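## Task

Place the entire chain bracelet inside the front-left one of the jewelry box's four small compartments, put both ear studs in the back-left small compartment, and put the bangle in the large compartment next to the four small ones (not the long compartment along the hinge). The hinge side counts as the back; left and right are judged by someone standing at the front looking toward the hinge. Items count only if they stay in place with no robot support, so open the grippers and pull both arms away at the end.

## Robot and tools

Robot: two arms, left_arm and right_arm, each with a two-finger gripper. Fingers extend along the gripper's own +z axis and close along its y axis. The reported end-effector point lies between the finger pads, roughly 1 cm short of the tips. Objects may occasionally be tugged out of a grip or nudged by an outside disturbance.

World frame (used in all result lines): origin on the table surface midway between the arms, +z up, +x out across the table, left_arm sits on the +y side. The arm names do not correspond to image sides. Printed hand positions can be somewhat wrong, worse when the arm reaches far.

Row format (shared by execute_actions and move): one flat list of 14 numbers, each in [-1, 1], covering both arms even if only one moves. Order: dx, dy, dz, rx, ry, rz, opening for left_arm, then the same seven for right_arm. The first six are an offset, not a pose: a target displacement of that gripper from its measured pose at the start of the action, expressed in the gripper's own axes. Scale: 1.0 = 0.6 m for dx, dy, dz and 1.0 = 180 degrees for the rotation; rx, ry, rz form a single rotation vector. The opening is absolute: +1 fully open (0.094 m), -1 closed.

execute_actions(actions): a list of actions; each action is a table of up to 15 rows, one row per 1/30 s step. If fewer than 15 rows are given, the final row is repeated to fill 15 steps. Every row is measured from the action's start pose, not from the row before. For the first action of a call, the start pose is the last pose a result showed in this scene. An empty list simply returns state and images. Each action costs 0.5 s.

move(target, speed, blocking): target is a single 14-number row, offsets counted from the pose in the latest result that shows one. Each gripper travels in a straight line toward it; both paths finish together, lasting 0.5 to 10 s (longer paths are cut at 10 s). speed is top path speed in m/s, 0.002 to 0.5, default 0.25; rotation limited to twice that in rad/s. Openings are applied at the start. Paths ignore obstacles and the other arm; grippers lag, drift and can overshoot the speed, especially with a straight arm. blocking=false returns after 0.5 s while motion continues; until a result shows the move ended, other moves and action rows are refused, so use wait or stop. The result adds a move: line with the ending (done, off_target, moving, held, fault) and limits; it also gives each gripper's distance from its target. held ending = a safety check blocked that arm's final step; limits=paced = the commanded pose was clipped; limits=held = some steps were blocked en route, after which the arm may dash faster than speed. An ending naming one arm means the other finished fine.

wait(seconds): 0 to 10 s, arms keep their last command; returns early if a running move ends. stop(): brakes a running move (needs braking room; fingers keep moving). zoom_image(camera, region): camera is cam_high, cam_left_wrist or cam_right_wrist; region [x0, y0, x1, y1] in pixels, origin top-left, at most 504 by 504. finished_scene(scene): scene number 1 or 2; irreversible, reports success and starts the next scene. Answering without a tool call ends everything.

Controller behaviour: each step clips the command to within 70 mm and 16 degrees of the measured pose, then solves inverse kinematics, favouring position over orientation. A distant target may need several actions; after an action the arm only continues to its last clipped pose. Motions tend to finish a centimetre or more low. To keep an arm still, in the first call of a reply send the offset that returns it to the wanted pose, then zeros, raising the aim if it sags. Hand target lines show where each gripper is being driven. A pose unreachable line means the clearance check altered or blocked that arm's command. Elbows never fully straighten. Joint limits (rad): waist -2.618 to 3.054, shoulder 0 to 3.142, elbow 0 to 3.142, wrist pitch -1.571 to 1.571, wrist yaw -1.571 to 1.571, wrist roll -2.094 to 2.094.

Gripping: grip_measured is the measured opening on the command scale; the last joint value is the opening in metres. Readings can be off about 1 mm per gripper. To hold something, command roughly 0.03 below grip_measured (less for a lighter hold). Pad force tops out around 50 to 62 N, lower for parts under about 2 mm thick.

Cameras: cam_high (fixed, 504x504), cam_left_wrist and cam_right_wrist (fisheye, 504x504), returned in that order; calibration lines give K, distortion and T_world_to_cam.

Avoid: objects leaving the table (fails the task), drops, slips, slams, hard pushes, arms colliding or pressing on each other. Holding loads heats motors: MOTOR HOT at 75 °C, a 10 s stop at 90 °C, and at 100 °C the arm goes limp and drops. FAULT lines report such stops. Robot time counts, so move efficiently and smoothly; the robot keeps its last command while you think.

Each tool is called after "Call:" as name(argument=value, ...), one argument or row to a line, values as JSON.

## Session

Call:
execute_actions(
  actions=[],
)

Scene clock: 0.00 s.
left_arm: end_effector_position=(+0.2906, +0.5557, +0.2976) grip_measured=+1.000 end_effector_quat_wxyz=(-0.133, +0.837, -0.314, +0.427) | right_arm: end_effector_position=(+0.3647, -0.4393, +0.2593) grip_measured=+1.000 end_effector_quat_wxyz=(+0.208, -0.179, +0.944, -0.183)
Joint positions: left_arm=[ 0.898  1.621  1.702 -1.033  0.743 -1.719  0.094] | right_arm=[-0.38   1.649  1.769 -1.156  0.179 -0.62   0.094]
Joint velocities: left_arm=[-0.007 -0.012 -0.022  0.051  0.007 -0.037  0.   ] | right_arm=[-0.012 -0.012 -0.012 -0.007  0.037 -0.051  0.   ]
Hand target (left_arm): +0.289, +0.553, +0.297; -0.129, +0.838, -0.314, +0.427
Hand target (right_arm): +0.365, -0.439, +0.266; +0.215, -0.177, +0.942, -0.185
camera_calibration (this result's frames):
cam_left_wrist: T_world_to_cam=[[0.355458, 0.810296, 0.465909, -0.696385], [-0.230554, -0.407051, 0.883829, 0.0350584], [0.905812, -0.421581, 0.0421274, 0.0624963], [0, 0, 0, 1]] pos_world=[0.199008, 0.604896, 0.290834]
cam_right_wrist: T_world_to_cam=[[0.34374, -0.845352, 0.408929, -0.591295], [-0.937045, -0.280224, 0.208379, 0.18729], [-0.0615612, -0.454813, -0.888457, 0.167431], [0, 0, 0, 1]] pos_world=[0.389059, -0.37122, 0.351525]

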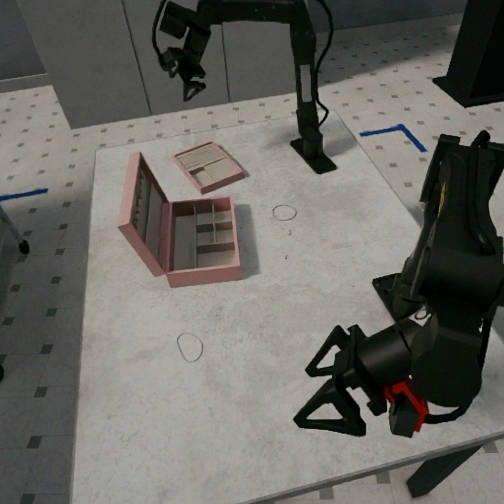

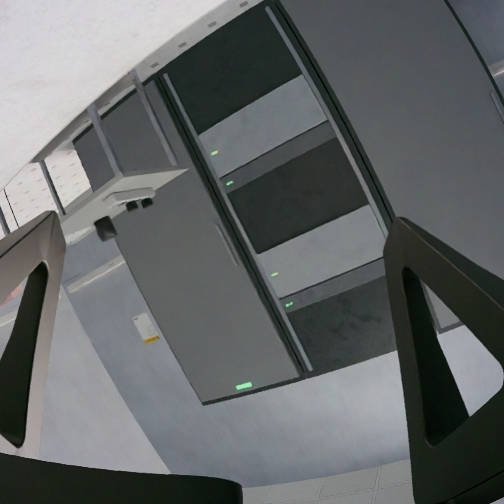

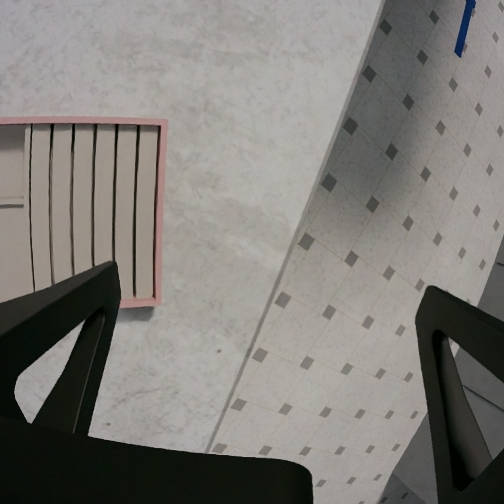

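Call:
zoom_image(
  camera="cam_high",
  region=[150,180,330,380],
)

Region (150, 180, 330, 380) of cam_high's 504x504 image, scaled by 2.520, with more detail than that image has; it fills the left 454 columns of this view, and the rest is white.

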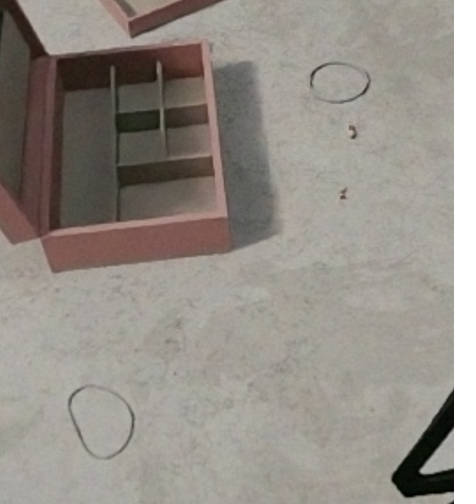

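Call:
move(
  target=[0.156,0.346,0.237,-0.341,0.014,0.555,0.0, 0.094,0.755,-0.177,-0.119,0.135,0.116,-0.3],
  speed=0.4,
)

Scene clock: 67.70 s.
left_arm: end_effector_position=(+0.3613, +0.3240, +0.1727) grip_measured=+0.002 end_effector_quat_wxyz=(+0.022, -0.259, +0.965, -0.019) | right_arm: end_effector_position=(+0.1405, -0.0520, +0.1380) grip_measured=-0.298 end_effector_quat_wxyz=(-0.010, -0.004, +1.000, -0.010)
Joint positions: left_arm=[-0.003  2.036  2.062 -1.545  0.028 -0.474  0.047] | right_arm=[ 0.848  1.795  1.595 -1.398 -0.007  1.024  0.033]
Joint velocities: left_arm=[ 0.002 -0.002 -0.007  0.022 -0.051  0.051 -0.001] | right_arm=[-0.007 -0.007  0.002 -0.051  0.007 -0.022  0.   ]
Hand target (left_arm): +0.361, +0.327, +0.173; +0.018, -0.255, +0.967, -0.011
Hand target (right_arm): +0.142, -0.042, +0.145; -0.004, -0.001, +1.000, +0.008
Off the commanded pose (left_arm): 0.007 m, 3 deg.
Off the commanded pose (right_arm): 0.015 m, 2 deg.
joint sent to its limit (left arm) — the command would take joint 4 (wrist pitch) past its lower limit, so that joint was sent only as far as its limit.
move: off_target (left_arm, right_arm)
camera_calibration (this result's frames):
cam_left_wrist: T_world_to_cam=[[0.555936, -0.827116, 0.0825489, 0.0487502], [-0.643378, -0.365294, 0.672774, 0.239487], [-0.526307, -0.42713, -0.735228, 0.559502], [0, 0, 0, 1]] pos_world=[0.421449, 0.366785, 0.246217]
cam_right_wrist: T_world_to_cam=[[0.0828209, -0.99629, -0.023397, -0.0487455], [-0.832948, -0.0820935, 0.547228, 0.0599493], [-0.547119, -0.0258335, -0.836656, 0.305329], [0, 0, 0, 1]] pos_world=[0.221023, -0.0357555, 0.221509]

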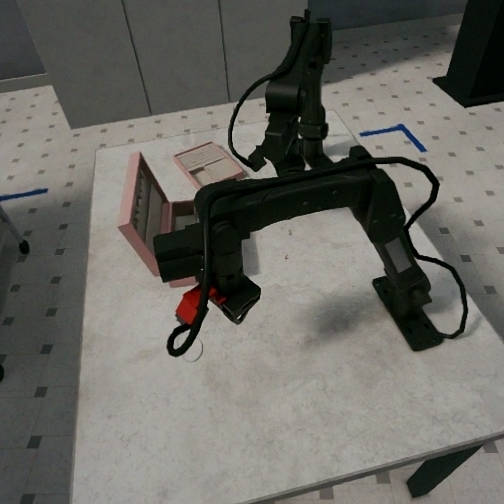

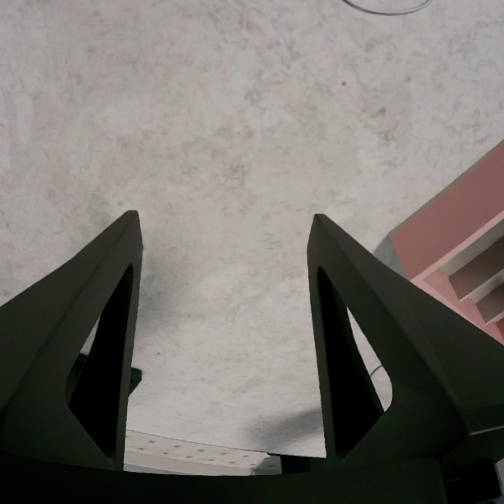

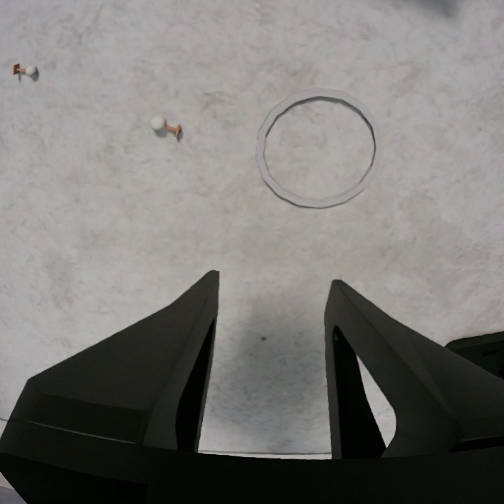

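Call:
move(
  target=[-0.088,-0.097,0.125,0.002,0.022,0.667,-0.5, -0.035,0.108,0.14,-0.002,-0.009,-0.392,-0.5],
  speed=0.4,
)

Scene clock: 98.73 s.
left_arm: end_effector_position=(+0.4410, +0.3007, +0.1042) grip_measured=-0.498 end_effector_quat_wxyz=(+0.015, +0.701, +0.712, +0.011) | right_arm: end_effector_position=(+0.1586, +0.0071, +0.0519) grip_measured=-0.498 end_effector_quat_wxyz=(-0.007, -0.572, +0.820, +0.000)
Joint positions: left_arm=[-0.069  2.433  2.441 -1.542  0.006  1.54   0.024] | right_arm=[ 0.886  2.047  1.595 -1.132 -0.007 -0.148  0.024]
Joint velocities: left_arm=[-0.022  0.002 -0.007  0.022 -0.007  0.007  0.   ] | right_arm=[ 0.012 -0.002 -0.002  0.022 -0.007  0.007 -0.001]
Hand target (left_arm): +0.439, +0.298, +0.101; +0.007, +0.708, +0.707, +0.005
Hand target (right_arm): +0.158, +0.012, +0.052; -0.000, -0.581, +0.814, +0.002
Off the commanded pose (left_arm): 0.003 m, 2 deg.
Off the commanded pose (right_arm): 0.004 m, 1 deg.
joint sent to its limit (left arm) — the command would take joint 4 (wrist pitch) past its lower limit, so that joint was sent only as far as its limit.
move: done
camera_calibration (this result's frames):
cam_left_wrist: T_world_to_cam=[[-0.996386, -0.0848416, -0.00400489, 0.461193], [-0.064187, 0.721261, 0.689683, -0.255547], [-0.0556253, 0.687448, -0.7241, -0.00276517], [0, 0, 0, 1]] pos_world=[0.44297, 0.225346, 0.176091]
cam_right_wrist: T_world_to_cam=[[0.960367, -0.274051, -0.050898, -0.136298], [-0.204809, -0.81765, 0.538053, 0.0330244], [-0.189071, -0.506304, -0.841373, 0.191643], [0, 0, 0, 1]] pos_world=[0.173894, 0.0866793, 0.136537]

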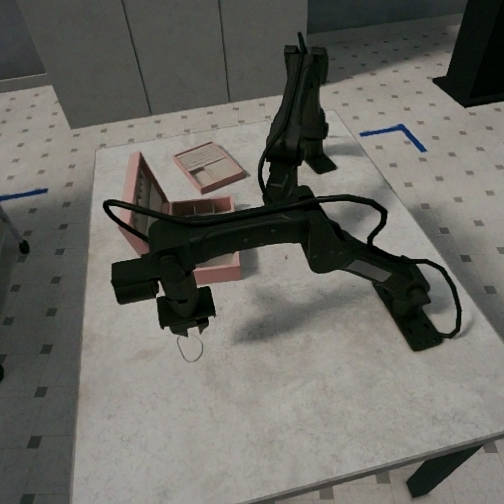

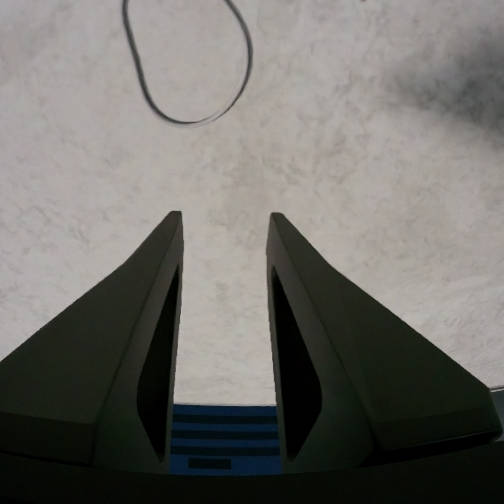

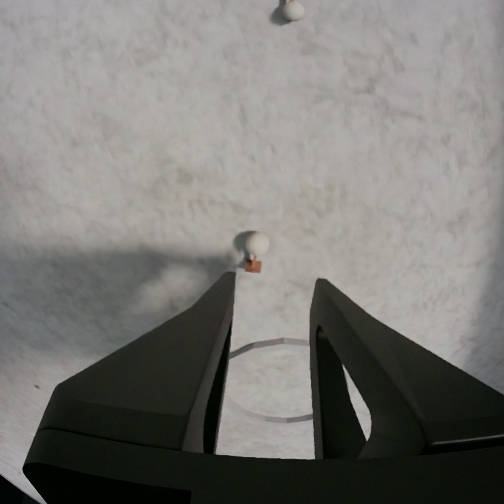

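Call:
move(
  target=[-0.044,-0.006,0.11,0,0,0,-0.6, -0.004,0.014,0.036,0,0,0,-0.5],
  speed=0.1,
)

Scene clock: 116.23 s.
left_arm: end_effector_position=(+0.4416, +0.2751, +0.0371) grip_measured=-0.598 end_effector_quat_wxyz=(+0.013, +0.703, +0.711, +0.008) | right_arm: end_effector_position=(+0.1550, +0.0113, +0.0346) grip_measured=-0.498 end_effector_quat_wxyz=(-0.006, -0.572, +0.820, +0.001)
Joint positions: left_arm=[-0.123  2.409  2.13  -1.262  0.006  1.489  0.019] | right_arm=[ 0.899  2.067  1.556 -1.068 -0.007 -0.134  0.024]
Joint velocities: left_arm=[-0.022 -0.002  0.017 -0.051 -0.007 -0.037  0.   ] | right_arm=[-0.007 -0.002  0.002 -0.007 -0.007 -0.051 -0.   ]
Hand target (left_arm): +0.440, +0.273, +0.038; +0.015, +0.701, +0.712, +0.010
Hand target (right_arm): +0.151, +0.012, +0.031; -0.007, -0.572, +0.820, +0.001
Off the commanded pose (left_arm): 0.002 m, 0 deg.
Off the commanded pose (right_arm): 0.006 m, 0 deg.
move: done
camera_calibration (this result's frames):
cam_left_wrist: T_world_to_cam=[[-0.996647, -0.0817723, 0.00292917, 0.458375], [-0.0572476, 0.722422, 0.689079, -0.194196], [-0.0584636, 0.6866, -0.724681, -0.0321675], [0, 0, 0, 1]] pos_world=[0.44384, 0.19986, 0.109163]
cam_right_wrist: T_world_to_cam=[[0.960245, -0.274638, -0.0500361, -0.132591], [-0.206352, -0.819028, 0.535362, 0.0453802], [-0.188012, -0.503753, -0.84314, 0.17839], [0, 0, 0, 1]] pos_world=[0.170223, 0.0906178, 0.119479]

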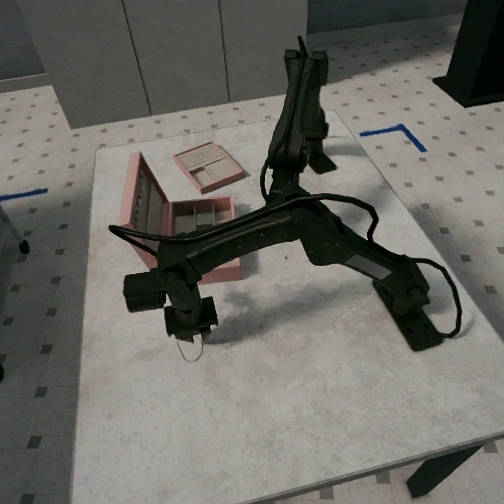

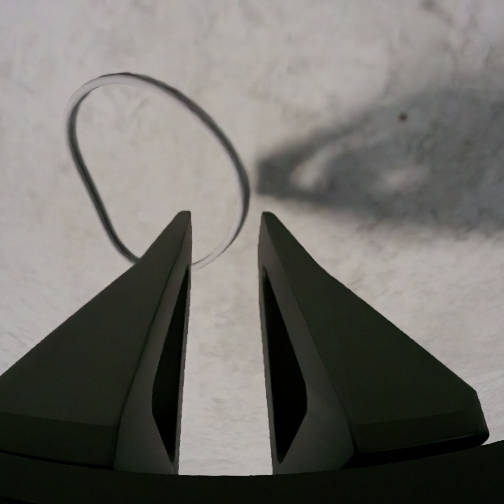

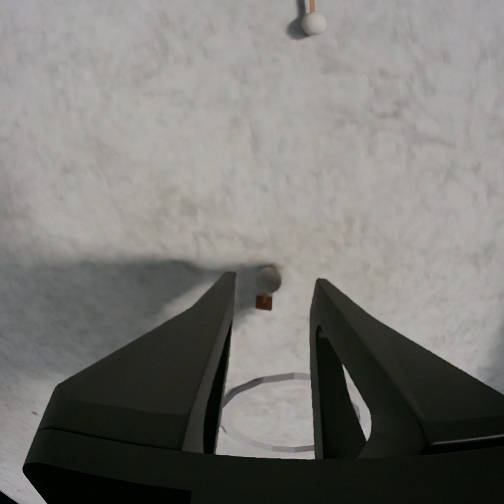

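Call:
move(
  target=[0,-0.012,0.035,0,0,0,-0.7, 0.0,0.007,0.04,0,0,0,-0.6],
  speed=0.03,
)

Scene clock: 128.10 s.
left_arm: end_effector_position=(+0.4365, +0.2755, +0.0170) grip_measured=-0.698 end_effector_quat_wxyz=(+0.011, +0.703, +0.711, +0.006) | right_arm: end_effector_position=(+0.1560, +0.0131, +0.0194) grip_measured=-0.598 end_effector_quat_wxyz=(-0.002, -0.571, +0.821, +0.003)
Joint positions: left_arm=[-0.123  2.398  2.03  -1.178  0.005  1.489  0.014] | right_arm=[ 0.899  2.084  1.517 -1.005 -0.007 -0.131  0.019]
Joint velocities: left_arm=[-0.007 -0.002 -0.007 -0.022 -0.022 -0.022 -0.   ] | right_arm=[-0.002  0.022 -0.002  0.051 -0.051  0.007  0.   ]
Hand target (left_arm): +0.435, +0.275, +0.016; +0.013, +0.703, +0.711, +0.008
Hand target (right_arm): +0.151, +0.012, +0.011; -0.006, -0.572, +0.820, +0.001
Off the commanded pose (left_arm): 0.002 m, 0 deg.
Off the commanded pose (right_arm): 0.010 m, 1 deg.
move: done
camera_calibration (this result's frames):
cam_left_wrist: T_world_to_cam=[[-0.996617, -0.0817869, 0.00815157, 0.453261], [-0.0535998, 0.721904, 0.689914, -0.182398], [-0.0623106, 0.687143, -0.723846, -0.0458199], [0, 0, 0, 1]] pos_world=[0.439096, 0.200229, 0.0889776]
cam_right_wrist: T_world_to_cam=[[0.959825, -0.276439, -0.048149, -0.133717], [-0.210508, -0.822842, 0.527842, 0.056044], [-0.185535, -0.4965, -0.847977, 0.166215], [0, 0, 0, 1]] pos_world=[0.170981, 0.0916764, 0.104926]

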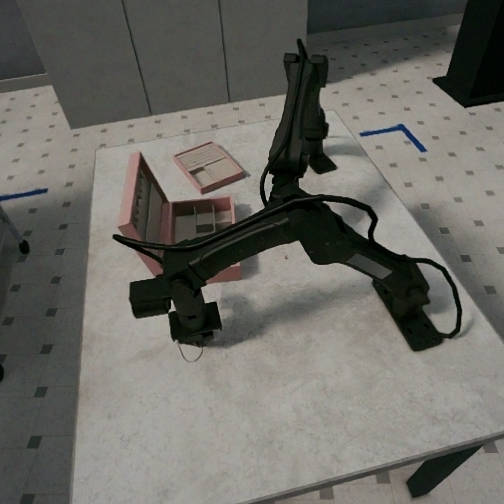

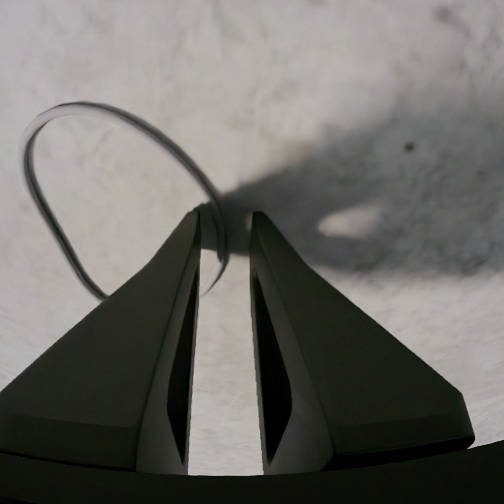

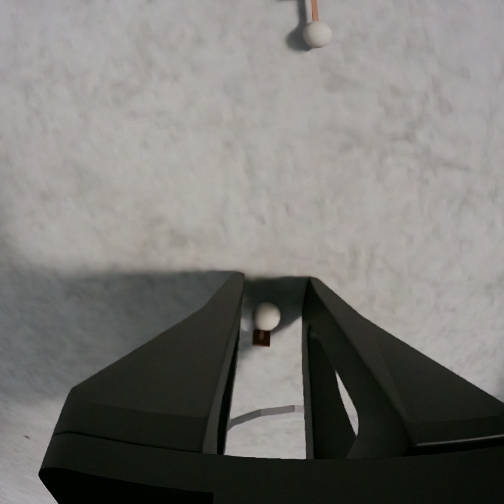

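Call:
move(
  target=[0,0,0.018,0,0,0,-0.76, 0.016,0.008,-0.003,0,0,0,-0.6],
  speed=0.02,
)

Scene clock: 139.37 s.
left_arm: end_effector_position=(+0.4399, +0.2753, +0.0171) grip_measured=-0.758 end_effector_quat_wxyz=(+0.016, +0.703, +0.711, +0.011) | right_arm: end_effector_position=(+0.1523, +0.0061, +0.0192) grip_measured=-0.598 end_effector_quat_wxyz=(-0.005, -0.571, +0.821, +0.001)
Joint positions: left_arm=[-0.123  2.398  2.03  -1.165  0.005  1.489  0.011] | right_arm=[ 0.899  2.062  1.484 -1.    -0.007 -0.131  0.019]
Joint velocities: left_arm=[-0.002  0.002 -0.002 -0.051  0.037 -0.037 -0.001] | right_arm=[ 0.002 -0.002  0.002  0.007 -0.022 -0.081 -0.001]
Hand target (left_arm): +0.437, +0.275, +0.006; +0.011, +0.703, +0.711, +0.006
Hand target (right_arm): +0.148, +0.006, +0.021; -0.002, -0.571, +0.821, +0.003
Off the commanded pose (left_arm): 0.011 m, 1 deg.
Off the commanded pose (right_arm): 0.005 m, 0 deg.
move: off_target (left_arm)
camera_calibration (this result's frames):
cam_left_wrist: T_world_to_cam=[[-0.996635, -0.0817856, -0.00542509, 0.456874], [-0.0630418, 0.722558, 0.688429, -0.178119], [-0.0523837, 0.686455, -0.725283, -0.0495221], [0, 0, 0, 1]] pos_world=[0.441514, 0.200062, 0.0891836]
cam_right_wrist: T_world_to_cam=[[0.959544, -0.277135, -0.049705, -0.132046], [-0.208927, -0.81918, 0.534129, 0.0492808], [-0.188743, -0.502136, -0.84394, 0.162379], [0, 0, 0, 1]] pos_world=[0.167648, 0.0853119, 0.104153]

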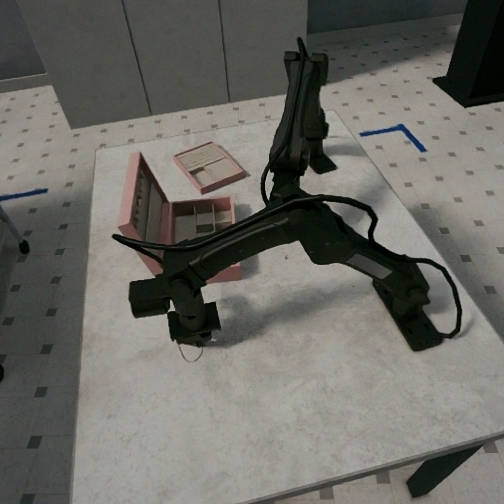

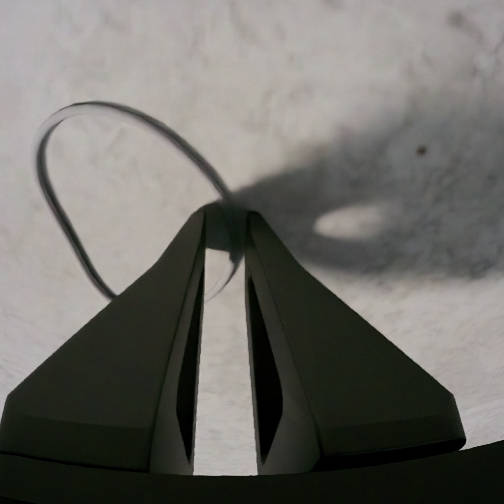

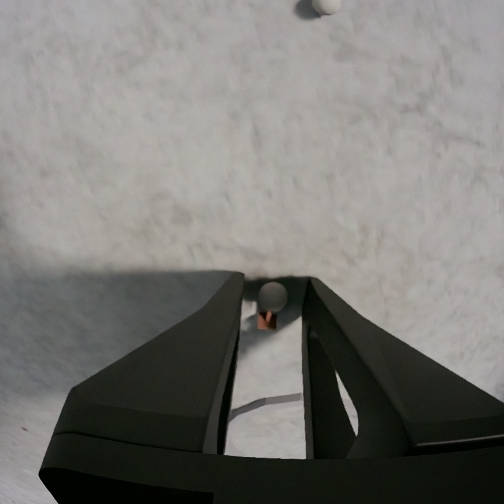

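Call:
execute_actions(
  actions=[
    [[0,-0.002,0.015,0,0,0,-0.74,0,0,0.005,0,0,0,-0.64],[0,-0.003,0.017,0,0,0,-0.74,0,0,0.005,0,0,0,-0.68],[0,-0.004,0.019,0,0,0,-0.74,0,0,0.005,0,0,0,-0.72],[0,-0.005,0.020,0,0,0,-0.74,0,0,0.005,0,0,0,-0.75],[0,-0.006,0.021,0,0,0,-0.74,0,0,0.005,0,0,0,-0.78],[0,-0.007,0.022,0,0,0,-0.74,0,0,0.005,0,0,0,-0.80],[0,-0.008,0.023,0,0,0,-0.74,0,0,0.005,0,0,0,-0.82],[0,-0.008,0.024,0,0,0,-0.74,0,0,0.005,0,0,0,-0.84],[0,-0.009,0.025,0,0,0,-0.74,0,0,0.005,0,0,0,-0.855],[0,-0.009,0.026,0,0,0,-0.74,0,0,0.005,0,0,0,-0.87],[0,-0.010,0.027,0,0,0,-0.74,0,0,0.005,0,0,0,-0.88],[0,-0.010,0.028,0,0,0,-0.74,0,0,0.005,0,0,0,-0.89],[0,-0.010,0.028,0,0,0,-0.74,0,0,0.005,0,0,0,-0.90]],
  ],
)

Call:
wait(
  seconds=0.3,
)

Scene clock: 151.13 s.
left_arm: end_effector_position=(+0.4404, +0.2752, +0.0165) grip_measured=-0.742 end_effector_quat_wxyz=(+0.026, +0.702, +0.711, +0.019) | right_arm: end_effector_position=(+0.1523, +0.0061, +0.0192) grip_measured=-0.888 end_effector_quat_wxyz=(-0.005, -0.571, +0.821, +0.001)
Joint positions: left_arm=[-0.123  2.37   1.978 -1.114  0.005  1.489  0.012] | right_arm=[ 0.899  2.062  1.484 -1.    -0.007 -0.131  0.005]
Joint velocities: left_arm=[-0.012 -0.002  0.007 -0.022 -0.037  0.007  0.001] | right_arm=[ 0.007  0.007 -0.017  0.037 -0.051 -0.007 -0.002]
Hand target (left_arm): +0.434, +0.275, +0.000; +0.016, +0.703, +0.711, +0.010
Hand target (right_arm): +0.152, +0.006, +0.016; -0.005, -0.571, +0.821, +0.001
Off the commanded pose (left_arm): 0.017 m, 1 deg.
Off the commanded pose (right_arm): 0.003 m, 0 deg.
camera_calibration (this result's frames):
cam_left_wrist: T_world_to_cam=[[-0.996175, -0.0818175, -0.0306881, 0.457581], [-0.0805565, 0.723772, 0.685321, -0.170217], [-0.0338601, 0.685172, -0.727594, -0.0576779], [0, 0, 0, 1]] pos_world=[0.440165, 0.200155, 0.0887292]
cam_right_wrist: T_world_to_cam=[[0.959544, -0.277135, -0.049705, -0.132046], [-0.208927, -0.81918, 0.534129, 0.0492808], [-0.188743, -0.502136, -0.84394, 0.162379], [0, 0, 0, 1]] pos_world=[0.167648, 0.0853119, 0.104153]

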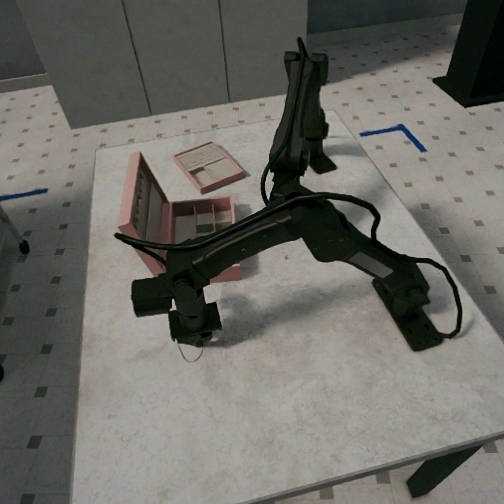

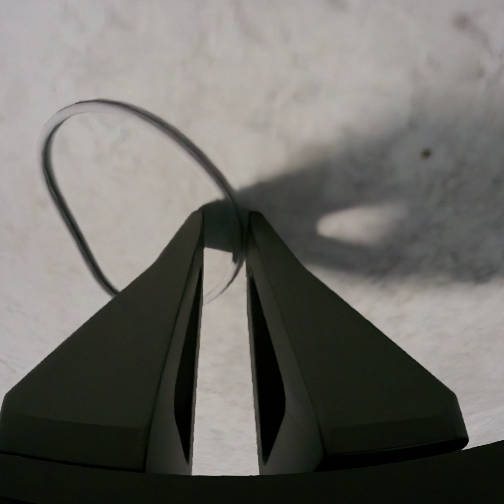

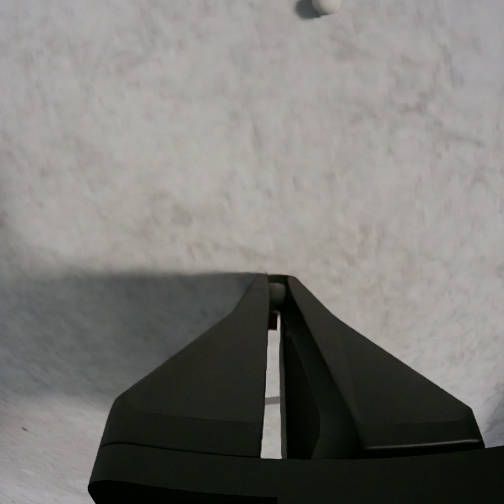

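Scene clock: 151.43 s.
left_arm: end_effector_position=(+0.4403, +0.2752, +0.0166) grip_measured=-0.742 end_effector_quat_wxyz=(+0.026, +0.702, +0.711, +0.019) | right_arm: end_effector_position=(+0.1523, +0.0061, +0.0192) grip_measured=-0.888 end_effector_quat_wxyz=(-0.005, -0.571, +0.821, +0.001)
Joint positions: left_arm=[-0.123  2.369  1.977 -1.114  0.005  1.489  0.012] | right_arm=[ 0.899  2.062  1.484 -1.    -0.007 -0.131  0.005]
Joint velocities: left_arm=[-0.002 -0.012 -0.007 -0.11  -0.037  0.051  0.001] | right_arm=[-0.002 -0.002 -0.007  0.066 -0.066 -0.007 -0.001]
Hand target (left_arm): +0.434, +0.275, +0.000; +0.016, +0.703, +0.711, +0.010
Hand target (right_arm): +0.152, +0.006, +0.016; -0.005, -0.571, +0.821, +0.001
Off the commanded pose (left_arm): 0.017 m, 1 deg.
Off the commanded pose (right_arm): 0.003 m, 0 deg.
wait: 0.30 s; at rest by 0.17 s
camera_calibration (this result's frames):
cam_left_wrist: T_world_to_cam=[[-0.996163, -0.0818183, -0.031065, 0.457524], [-0.0808173, 0.72379, 0.685271, -0.170152], [-0.0335832, 0.685153, -0.727625, -0.0577588], [0, 0, 0, 1]] pos_world=[0.440077, 0.200161, 0.0887864]
cam_right_wrist: T_world_to_cam=[[0.959544, -0.277135, -0.049705, -0.132046], [-0.208927, -0.81918, 0.534129, 0.0492808], [-0.188743, -0.502136, -0.84394, 0.162379], [0, 0, 0, 1]] pos_world=[0.167648, 0.0853119, 0.104153]

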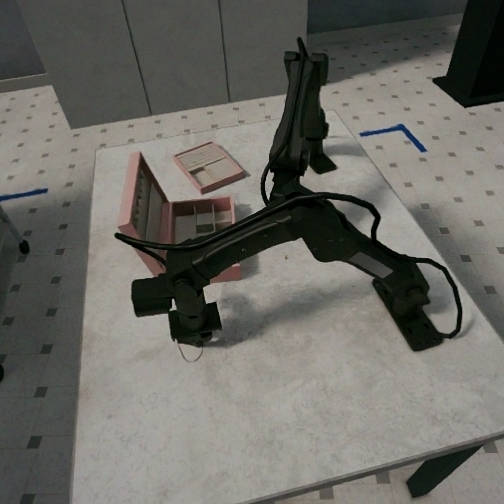

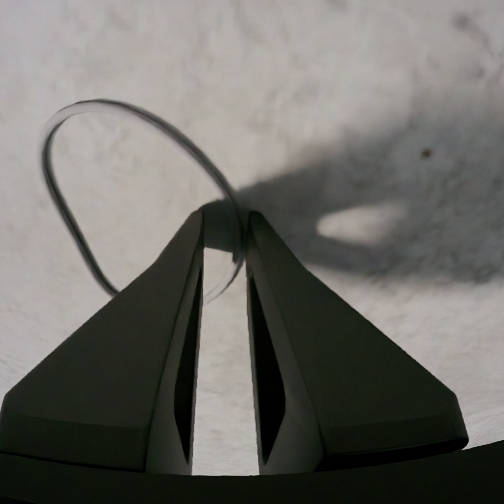

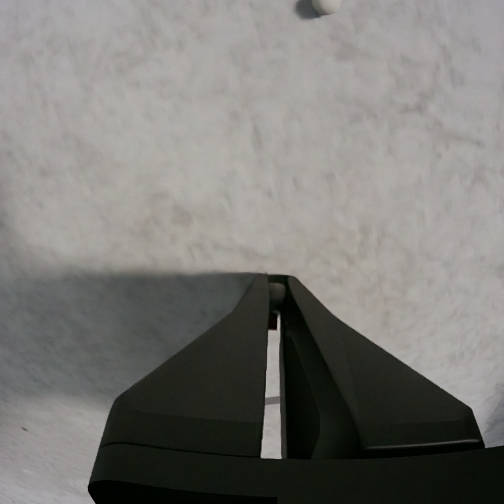

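Call:
move(
  target=[0,-0.006,0.006,0.012,0.003,0,-0.74, 0,0,-0.15,0,0,0,-0.905],
  speed=0.1,
)

Scene clock: 170.90 s.
left_arm: end_effector_position=(+0.4395, +0.2759, +0.0207) grip_measured=-0.742 end_effector_quat_wxyz=(+0.023, +0.702, +0.711, +0.019) | right_arm: end_effector_position=(+0.1504, +0.0025, +0.0969) grip_measured=-0.892 end_effector_quat_wxyz=(-0.019, -0.571, +0.821, -0.006)
Joint positions: left_arm=[-0.123  2.368  1.992 -1.135  0.002  1.489  0.012] | right_arm=[ 0.899  2.019  1.733 -1.325 -0.007 -0.131  0.005]
Joint velocities: left_arm=[-0.022 -0.022 -0.002  0.022 -0.051 -0.007 -0.   ] | right_arm=[-0.012  0.012 -0.022 -0.007 -0.007  0.037  0.   ]
Hand target (left_arm): +0.437, +0.275, +0.013; +0.010, +0.703, +0.711, +0.009
Hand target (right_arm): +0.154, +0.006, +0.109; -0.005, -0.571, +0.821, +0.001
Off the commanded pose (left_arm): 0.008 m, 2 deg.
Off the commanded pose (right_arm): 0.013 m, 2 deg.
move: off_target (right_arm)
camera_calibration (this result's frames):
cam_left_wrist: T_world_to_cam=[[-0.996282, -0.0819221, -0.0266802, 0.456885], [-0.0777361, 0.72119, 0.688362, -0.174239], [-0.0371506, 0.687877, -0.724876, -0.054475], [0, 0, 0, 1]] pos_world=[0.439618, 0.20056, 0.0926416]
cam_right_wrist: T_world_to_cam=[[0.958761, -0.278616, -0.0561283, -0.126614], [-0.200828, -0.803869, 0.559878, 0.000705677], [-0.201111, -0.525517, -0.826672, 0.226019], [0, 0, 0, 1]] pos_world=[0.166989, 0.0840672, 0.179342]

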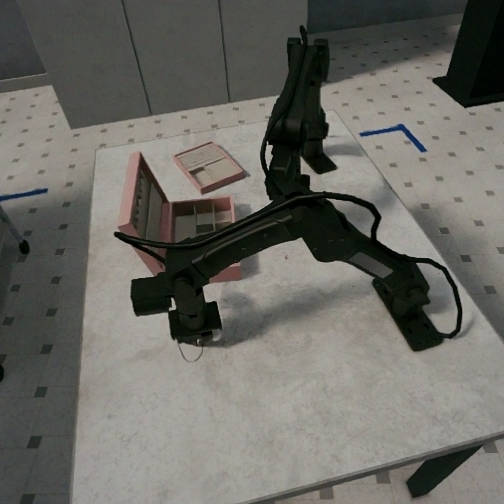

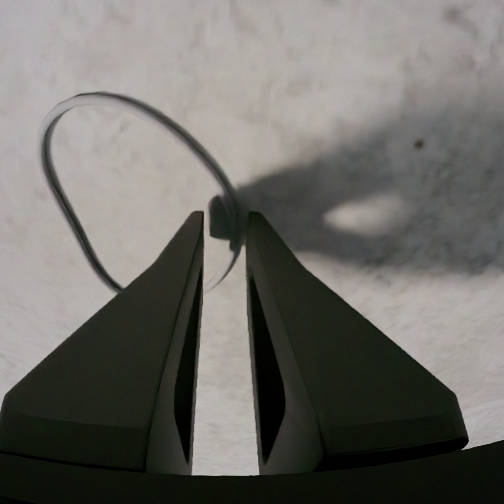

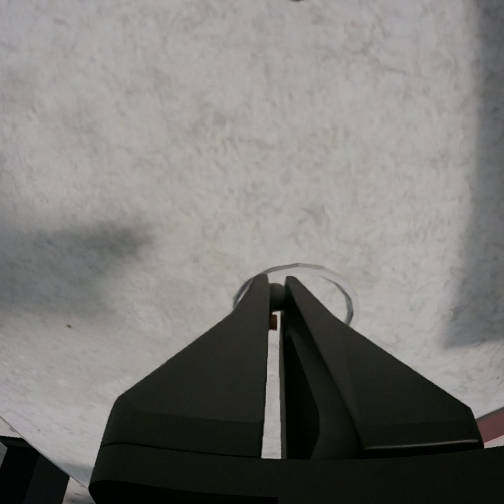

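Call:
move(
  target=[0,-0.008,0.02,0.013,0.002,0,-0.74, -0.102,-0.335,-0.04,0.011,-0.016,-0.08,-0.905],
  speed=0.15,
)

Scene clock: 184.13 s.
left_arm: end_effector_position=(+0.4386, +0.2760, +0.0171) grip_measured=-0.742 end_effector_quat_wxyz=(+0.020, +0.702, +0.711, +0.016) | right_arm: end_effector_position=(+0.3581, -0.0079, +0.1083) grip_measured=-0.892 end_effector_quat_wxyz=(+0.055, -0.664, +0.746, -0.005)
Joint positions: left_arm=[-0.123  2.376  1.992 -1.135  0.002  1.489  0.012] | right_arm=[ 0.518  2.525  2.624 -1.56   0.006 -0.752  0.005]
Joint velocities: left_arm=[ 0.012 -0.002  0.007 -0.022 -0.022 -0.022 -0.001] | right_arm=[-0.017 -0.012 -0.022 -0.051 -0.051 -0.051  0.   ]
Hand target (left_arm): +0.435, +0.276, +0.009; +0.007, +0.703, +0.712, +0.007
Hand target (right_arm): +0.360, -0.008, +0.114; +0.061, -0.668, +0.742, -0.008
Off the commanded pose (left_arm): 0.009 m, 2 deg.
Off the commanded pose (right_arm): 0.008 m, 5 deg.
joint sent to its limit (right arm) — the command would take joint 4 (wrist pitch) past its lower limit, so that joint was sent only as far as its limit.
move: off_target (right_arm)
camera_calibration (this result's frames):
cam_left_wrist: T_world_to_cam=[[-0.996439, -0.082289, -0.0183819, 0.455932], [-0.0722416, 0.720776, 0.689393, -0.174165], [-0.0434802, 0.688266, -0.724154, -0.0545284], [0, 0, 0, 1]] pos_world=[0.439356, 0.200582, 0.088962]
cam_right_wrist: T_world_to_cam=[[0.998186, -0.0413083, 0.0437946, -0.351052], [-0.0570518, -0.881316, 0.46907, -0.0146383], [0.0192204, -0.470718, -0.882074, 0.199243], [0, 0, 0, 1]] pos_world=[0.34575, 0.0663848, 0.197987]

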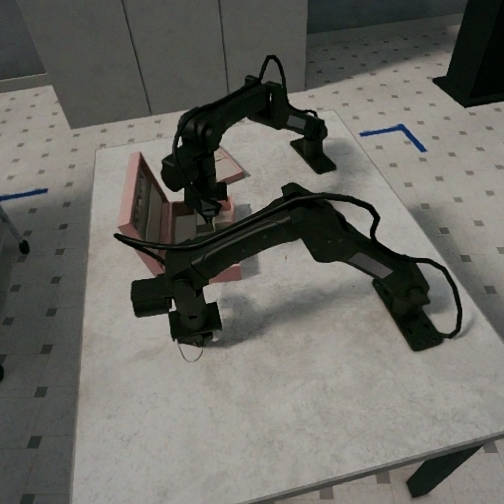

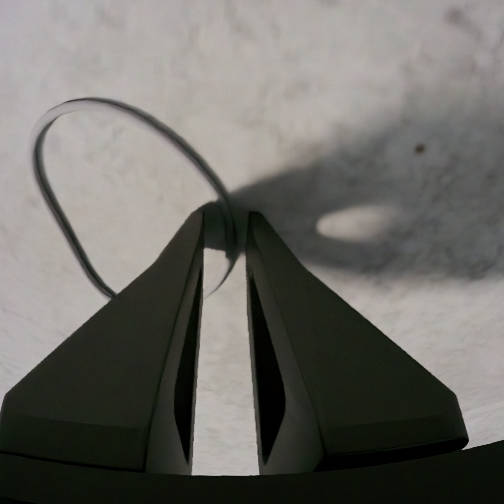

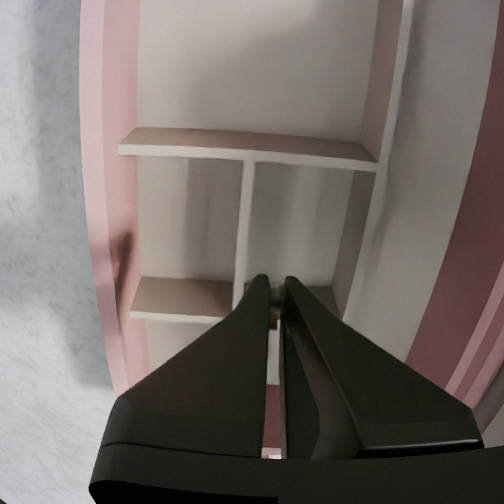

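Call:
execute_actions(
  actions=[
    [[0,0,0.008,0,0,0,-0.77,0,0,-0.008,0,0,0,-0.905],[0,0,0.008,0,0,0,-0.80,0,0,-0.008,0,0,0,-0.905],[0,0,0.008,0,0,0,-0.83,0,0,-0.008,0,0,0,-0.905],[0,0,0.008,0,0,0,-0.85,0,0,-0.008,0,0,0,-0.905],[0,0,0.008,0,0,0,-0.87,0,0,-0.008,0,0,0,-0.905],[0,0,0.008,0,0,0,-0.89,0,0,-0.008,0,0,0,-0.905],[0,0,0.008,0,0,0,-0.905,0,0,-0.008,0,0,0,-0.905],[0,0,0.008,0,0,0,-0.92,0,0,-0.008,0,0,0,-0.905],[0,0,0.008,0,0,0,-0.93,0,0,-0.008,0,0,0,-0.905],[0,0,0.008,0,0,0,-0.94,0,0,-0.008,0,0,0,-0.905],[0,0,0.008,0,0,0,-0.95,0,0,-0.008,0,0,0,-0.905],[0,0,0.008,0,0,0,-0.96,0,0,-0.008,0,0,0,-0.905],[0,0,0.008,0,0,0,-0.97,0,0,-0.008,0,0,0,-0.905]],
  ],
)

Call:
move(
  target=[0,0,0,0,0,0,-0.97, 0.038,-0.028,0.055,-0.015,0.017,0,-0.905],
  speed=0.06,
)

Scene clock: 207.13 s.
left_arm: end_effector_position=(+0.4386, +0.2760, +0.0171) grip_measured=-0.962 end_effector_quat_wxyz=(+0.020, +0.702, +0.711, +0.016) | right_arm: end_effector_position=(+0.3579, -0.0080, +0.1082) grip_measured=-0.892 end_effector_quat_wxyz=(+0.054, -0.665, +0.745, -0.005)
Joint positions: left_arm=[-0.123  2.376  1.992 -1.135  0.002  1.489  0.002] | right_arm=[ 0.518  2.525  2.624 -1.561  0.006 -0.755  0.005]
Joint velocities: left_arm=[ 0.012 -0.007 -0.002 -0.007  0.007 -0.007 -0.001] | right_arm=[ 0.002 -0.017 -0.002 -0.066 -0.022  0.066 -0.   ]
Hand target (left_arm): +0.439, +0.276, +0.012; +0.020, +0.702, +0.711, +0.016
Hand target (right_arm): +0.358, -0.008, +0.113; +0.057, -0.664, +0.746, -0.005
Off the commanded pose (left_arm): 0.005 m, 0 deg.
Off the commanded pose (right_arm): 0.005 m, 0 deg.
joint sent to its limit (right arm) — the command would take joint 4 (wrist pitch) past its lower limit, so that joint was sent only as far as its limit.
camera_calibration (this result's frames):
cam_left_wrist: T_world_to_cam=[[-0.996439, -0.082289, -0.0183819, 0.455932], [-0.0722416, 0.720776, 0.689393, -0.174165], [-0.0434802, 0.688266, -0.724154, -0.0545284], [0, 0, 0, 1]] pos_world=[0.439356, 0.200582, 0.088962]
cam_right_wrist: T_world_to_cam=[[0.998324, -0.0382468, 0.0434431, -0.350899], [-0.054199, -0.881129, 0.46976, -0.0158387], [0.0203122, -0.471327, -0.881725, 0.198737], [0, 0, 0, 1]] pos_world=[0.345415, 0.0662932, 0.197915]

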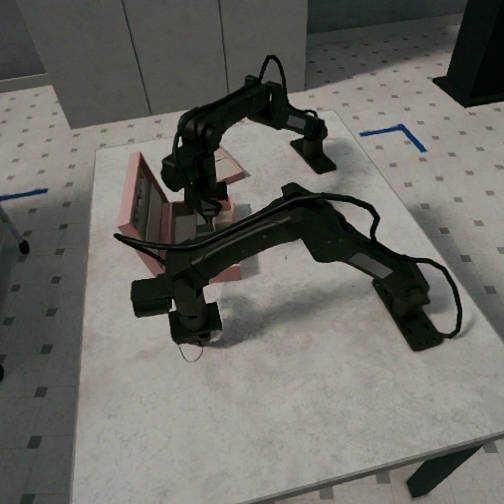

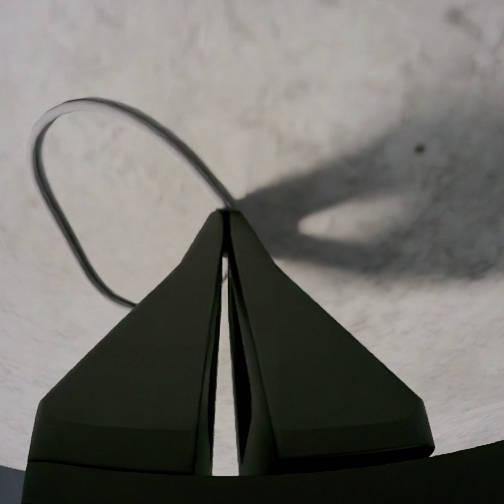

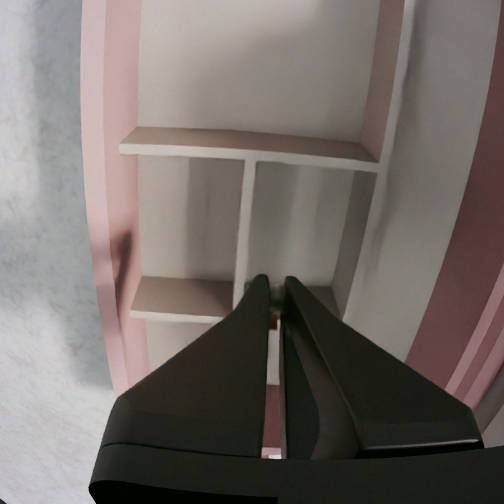

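Scene clock: 208.20 s.
left_arm: end_effector_position=(+0.4386, +0.2760, +0.0171) grip_measured=-0.962 end_effector_quat_wxyz=(+0.020, +0.702, +0.711, +0.016) | right_arm: end_effector_position=(+0.3706, -0.0281, +0.0669) grip_measured=-0.892 end_effector_quat_wxyz=(+0.011, -0.665, +0.747, -0.004)
Joint positions: left_arm=[-0.123  2.376  1.992 -1.135  0.002  1.489  0.002] | right_arm=[ 0.471  2.611  2.624 -1.562  0.006 -0.799  0.005]
Joint velocities: left_arm=[-0.002  0.007 -0.007 -0.007 -0.007  0.022  0.001] | right_arm=[-0.012  0.002  0.002 -0.022 -0.022 -0.007 -0.   ]
Hand target (left_arm): +0.439, +0.276, +0.017; +0.020, +0.702, +0.711, +0.016
Hand target (right_arm): +0.375, -0.030, +0.075; +0.019, -0.666, +0.746, -0.006
Off the commanded pose (left_arm): 0.000 m, 0 deg.
Off the commanded pose (right_arm): 0.009 m, 1 deg.
joint sent to its limit (right arm) — the command would take joint 4 (wrist pitch) past its lower limit, so that joint was sent only as far as its limit.
move: done
camera_calibration (this result's frames):
cam_left_wrist: T_world_to_cam=[[-0.996439, -0.082289, -0.0183819, 0.455932], [-0.0722416, 0.720776, 0.689393, -0.174165], [-0.0434802, 0.688266, -0.724154, -0.0545284], [0, 0, 0, 1]] pos_world=[0.439356, 0.200582, 0.088962]
cam_right_wrist: T_world_to_cam=[[0.998972, -0.0406816, -0.0200164, -0.358559], [-0.0242778, -0.852822, 0.521637, -0.0272312], [-0.0382915, -0.520615, -0.852933, 0.171004], [0, 0, 0, 1]] pos_world=[0.364077, 0.0512172, 0.152883]

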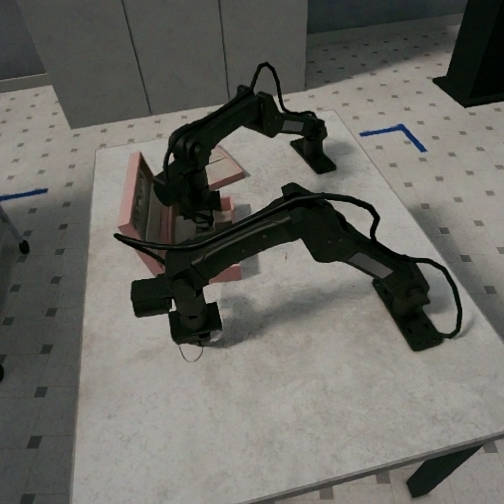

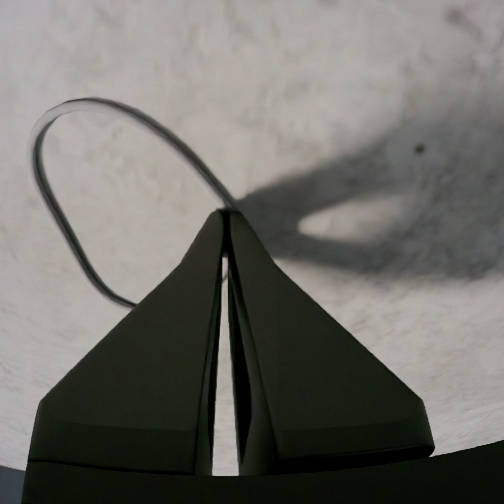

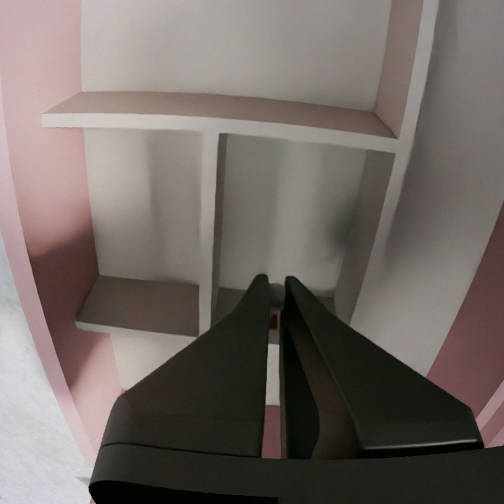

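Call:
move(
  target=[0,0,-0.06,0,0,0,-0.985, 0.0,-0.006,0.047,0,0,0,-0.905],
  speed=0.035,
)

Scene clock: 218.03 s.
left_arm: end_effector_position=(+0.4363, +0.2761, +0.0396) grip_measured=-0.974 end_effector_quat_wxyz=(+0.015, +0.702, +0.712, +0.012) | right_arm: end_effector_position=(+0.3720, -0.0270, +0.0326) grip_measured=-0.892 end_effector_quat_wxyz=(+0.002, -0.666, +0.746, -0.003)
Joint positions: left_arm=[-0.123  2.369  2.069 -1.232  0.002  1.489  0.001] | right_arm=[ 0.471  2.611  2.485 -1.441  0.006 -0.801  0.005]
Joint velocities: left_arm=[-0.017 -0.007  0.002 -0.037 -0.007  0.007  0.   ] | right_arm=[-0.002 -0.007  0.002 -0.066  0.081  0.095  0.   ]
Hand target (left_arm): +0.437, +0.276, +0.053; +0.020, +0.702, +0.711, +0.016
Hand target (right_arm): +0.375, -0.028, +0.039; +0.010, -0.665, +0.747, -0.004
Off the commanded pose (left_arm): 0.013 m, 1 deg.
Off the commanded pose (right_arm): 0.007 m, 1 deg.
move: off_target (left_arm)
camera_calibration (this result's frames):
cam_left_wrist: T_world_to_cam=[[-0.996592, -0.0822785, -0.00593853, 0.453593], [-0.0635744, 0.720176, 0.690873, -0.193673], [-0.0525672, 0.688896, -0.722952, -0.0346675], [0, 0, 0, 1]] pos_world=[0.437912, 0.200682, 0.111434]
cam_right_wrist: T_world_to_cam=[[0.998641, -0.0394601, -0.0340589, -0.36003], [-0.015342, -0.846961, 0.531433, -0.0118062], [-0.049817, -0.530188, -0.846415, 0.14614], [0, 0, 0, 1]] pos_world=[0.36664, 0.0532758, 0.117707]

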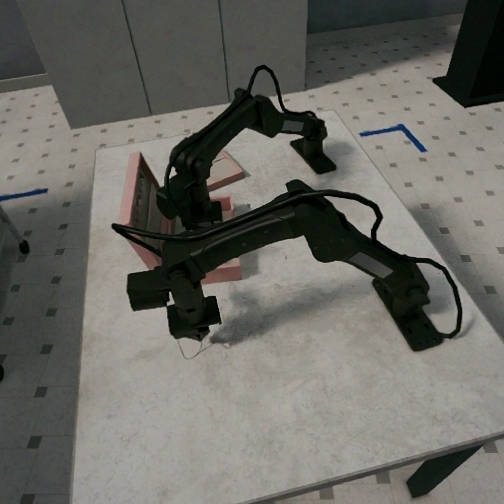

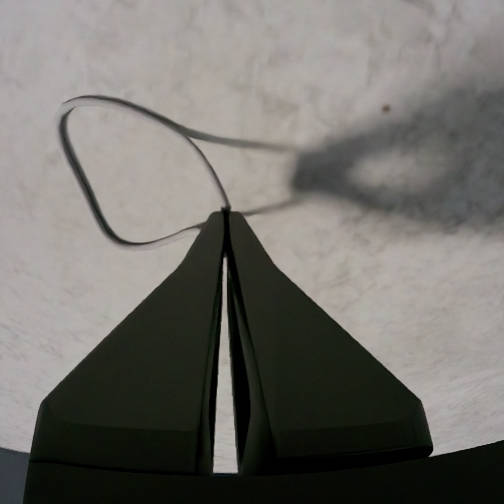

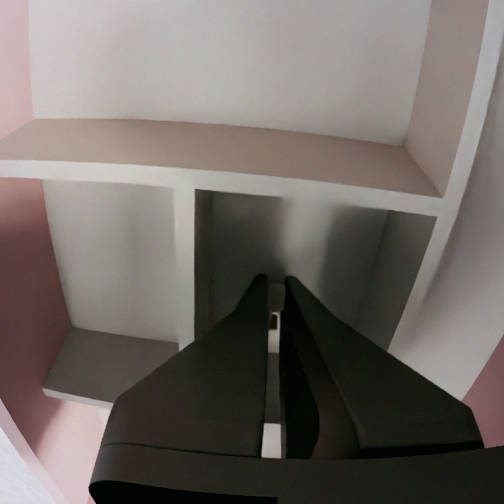

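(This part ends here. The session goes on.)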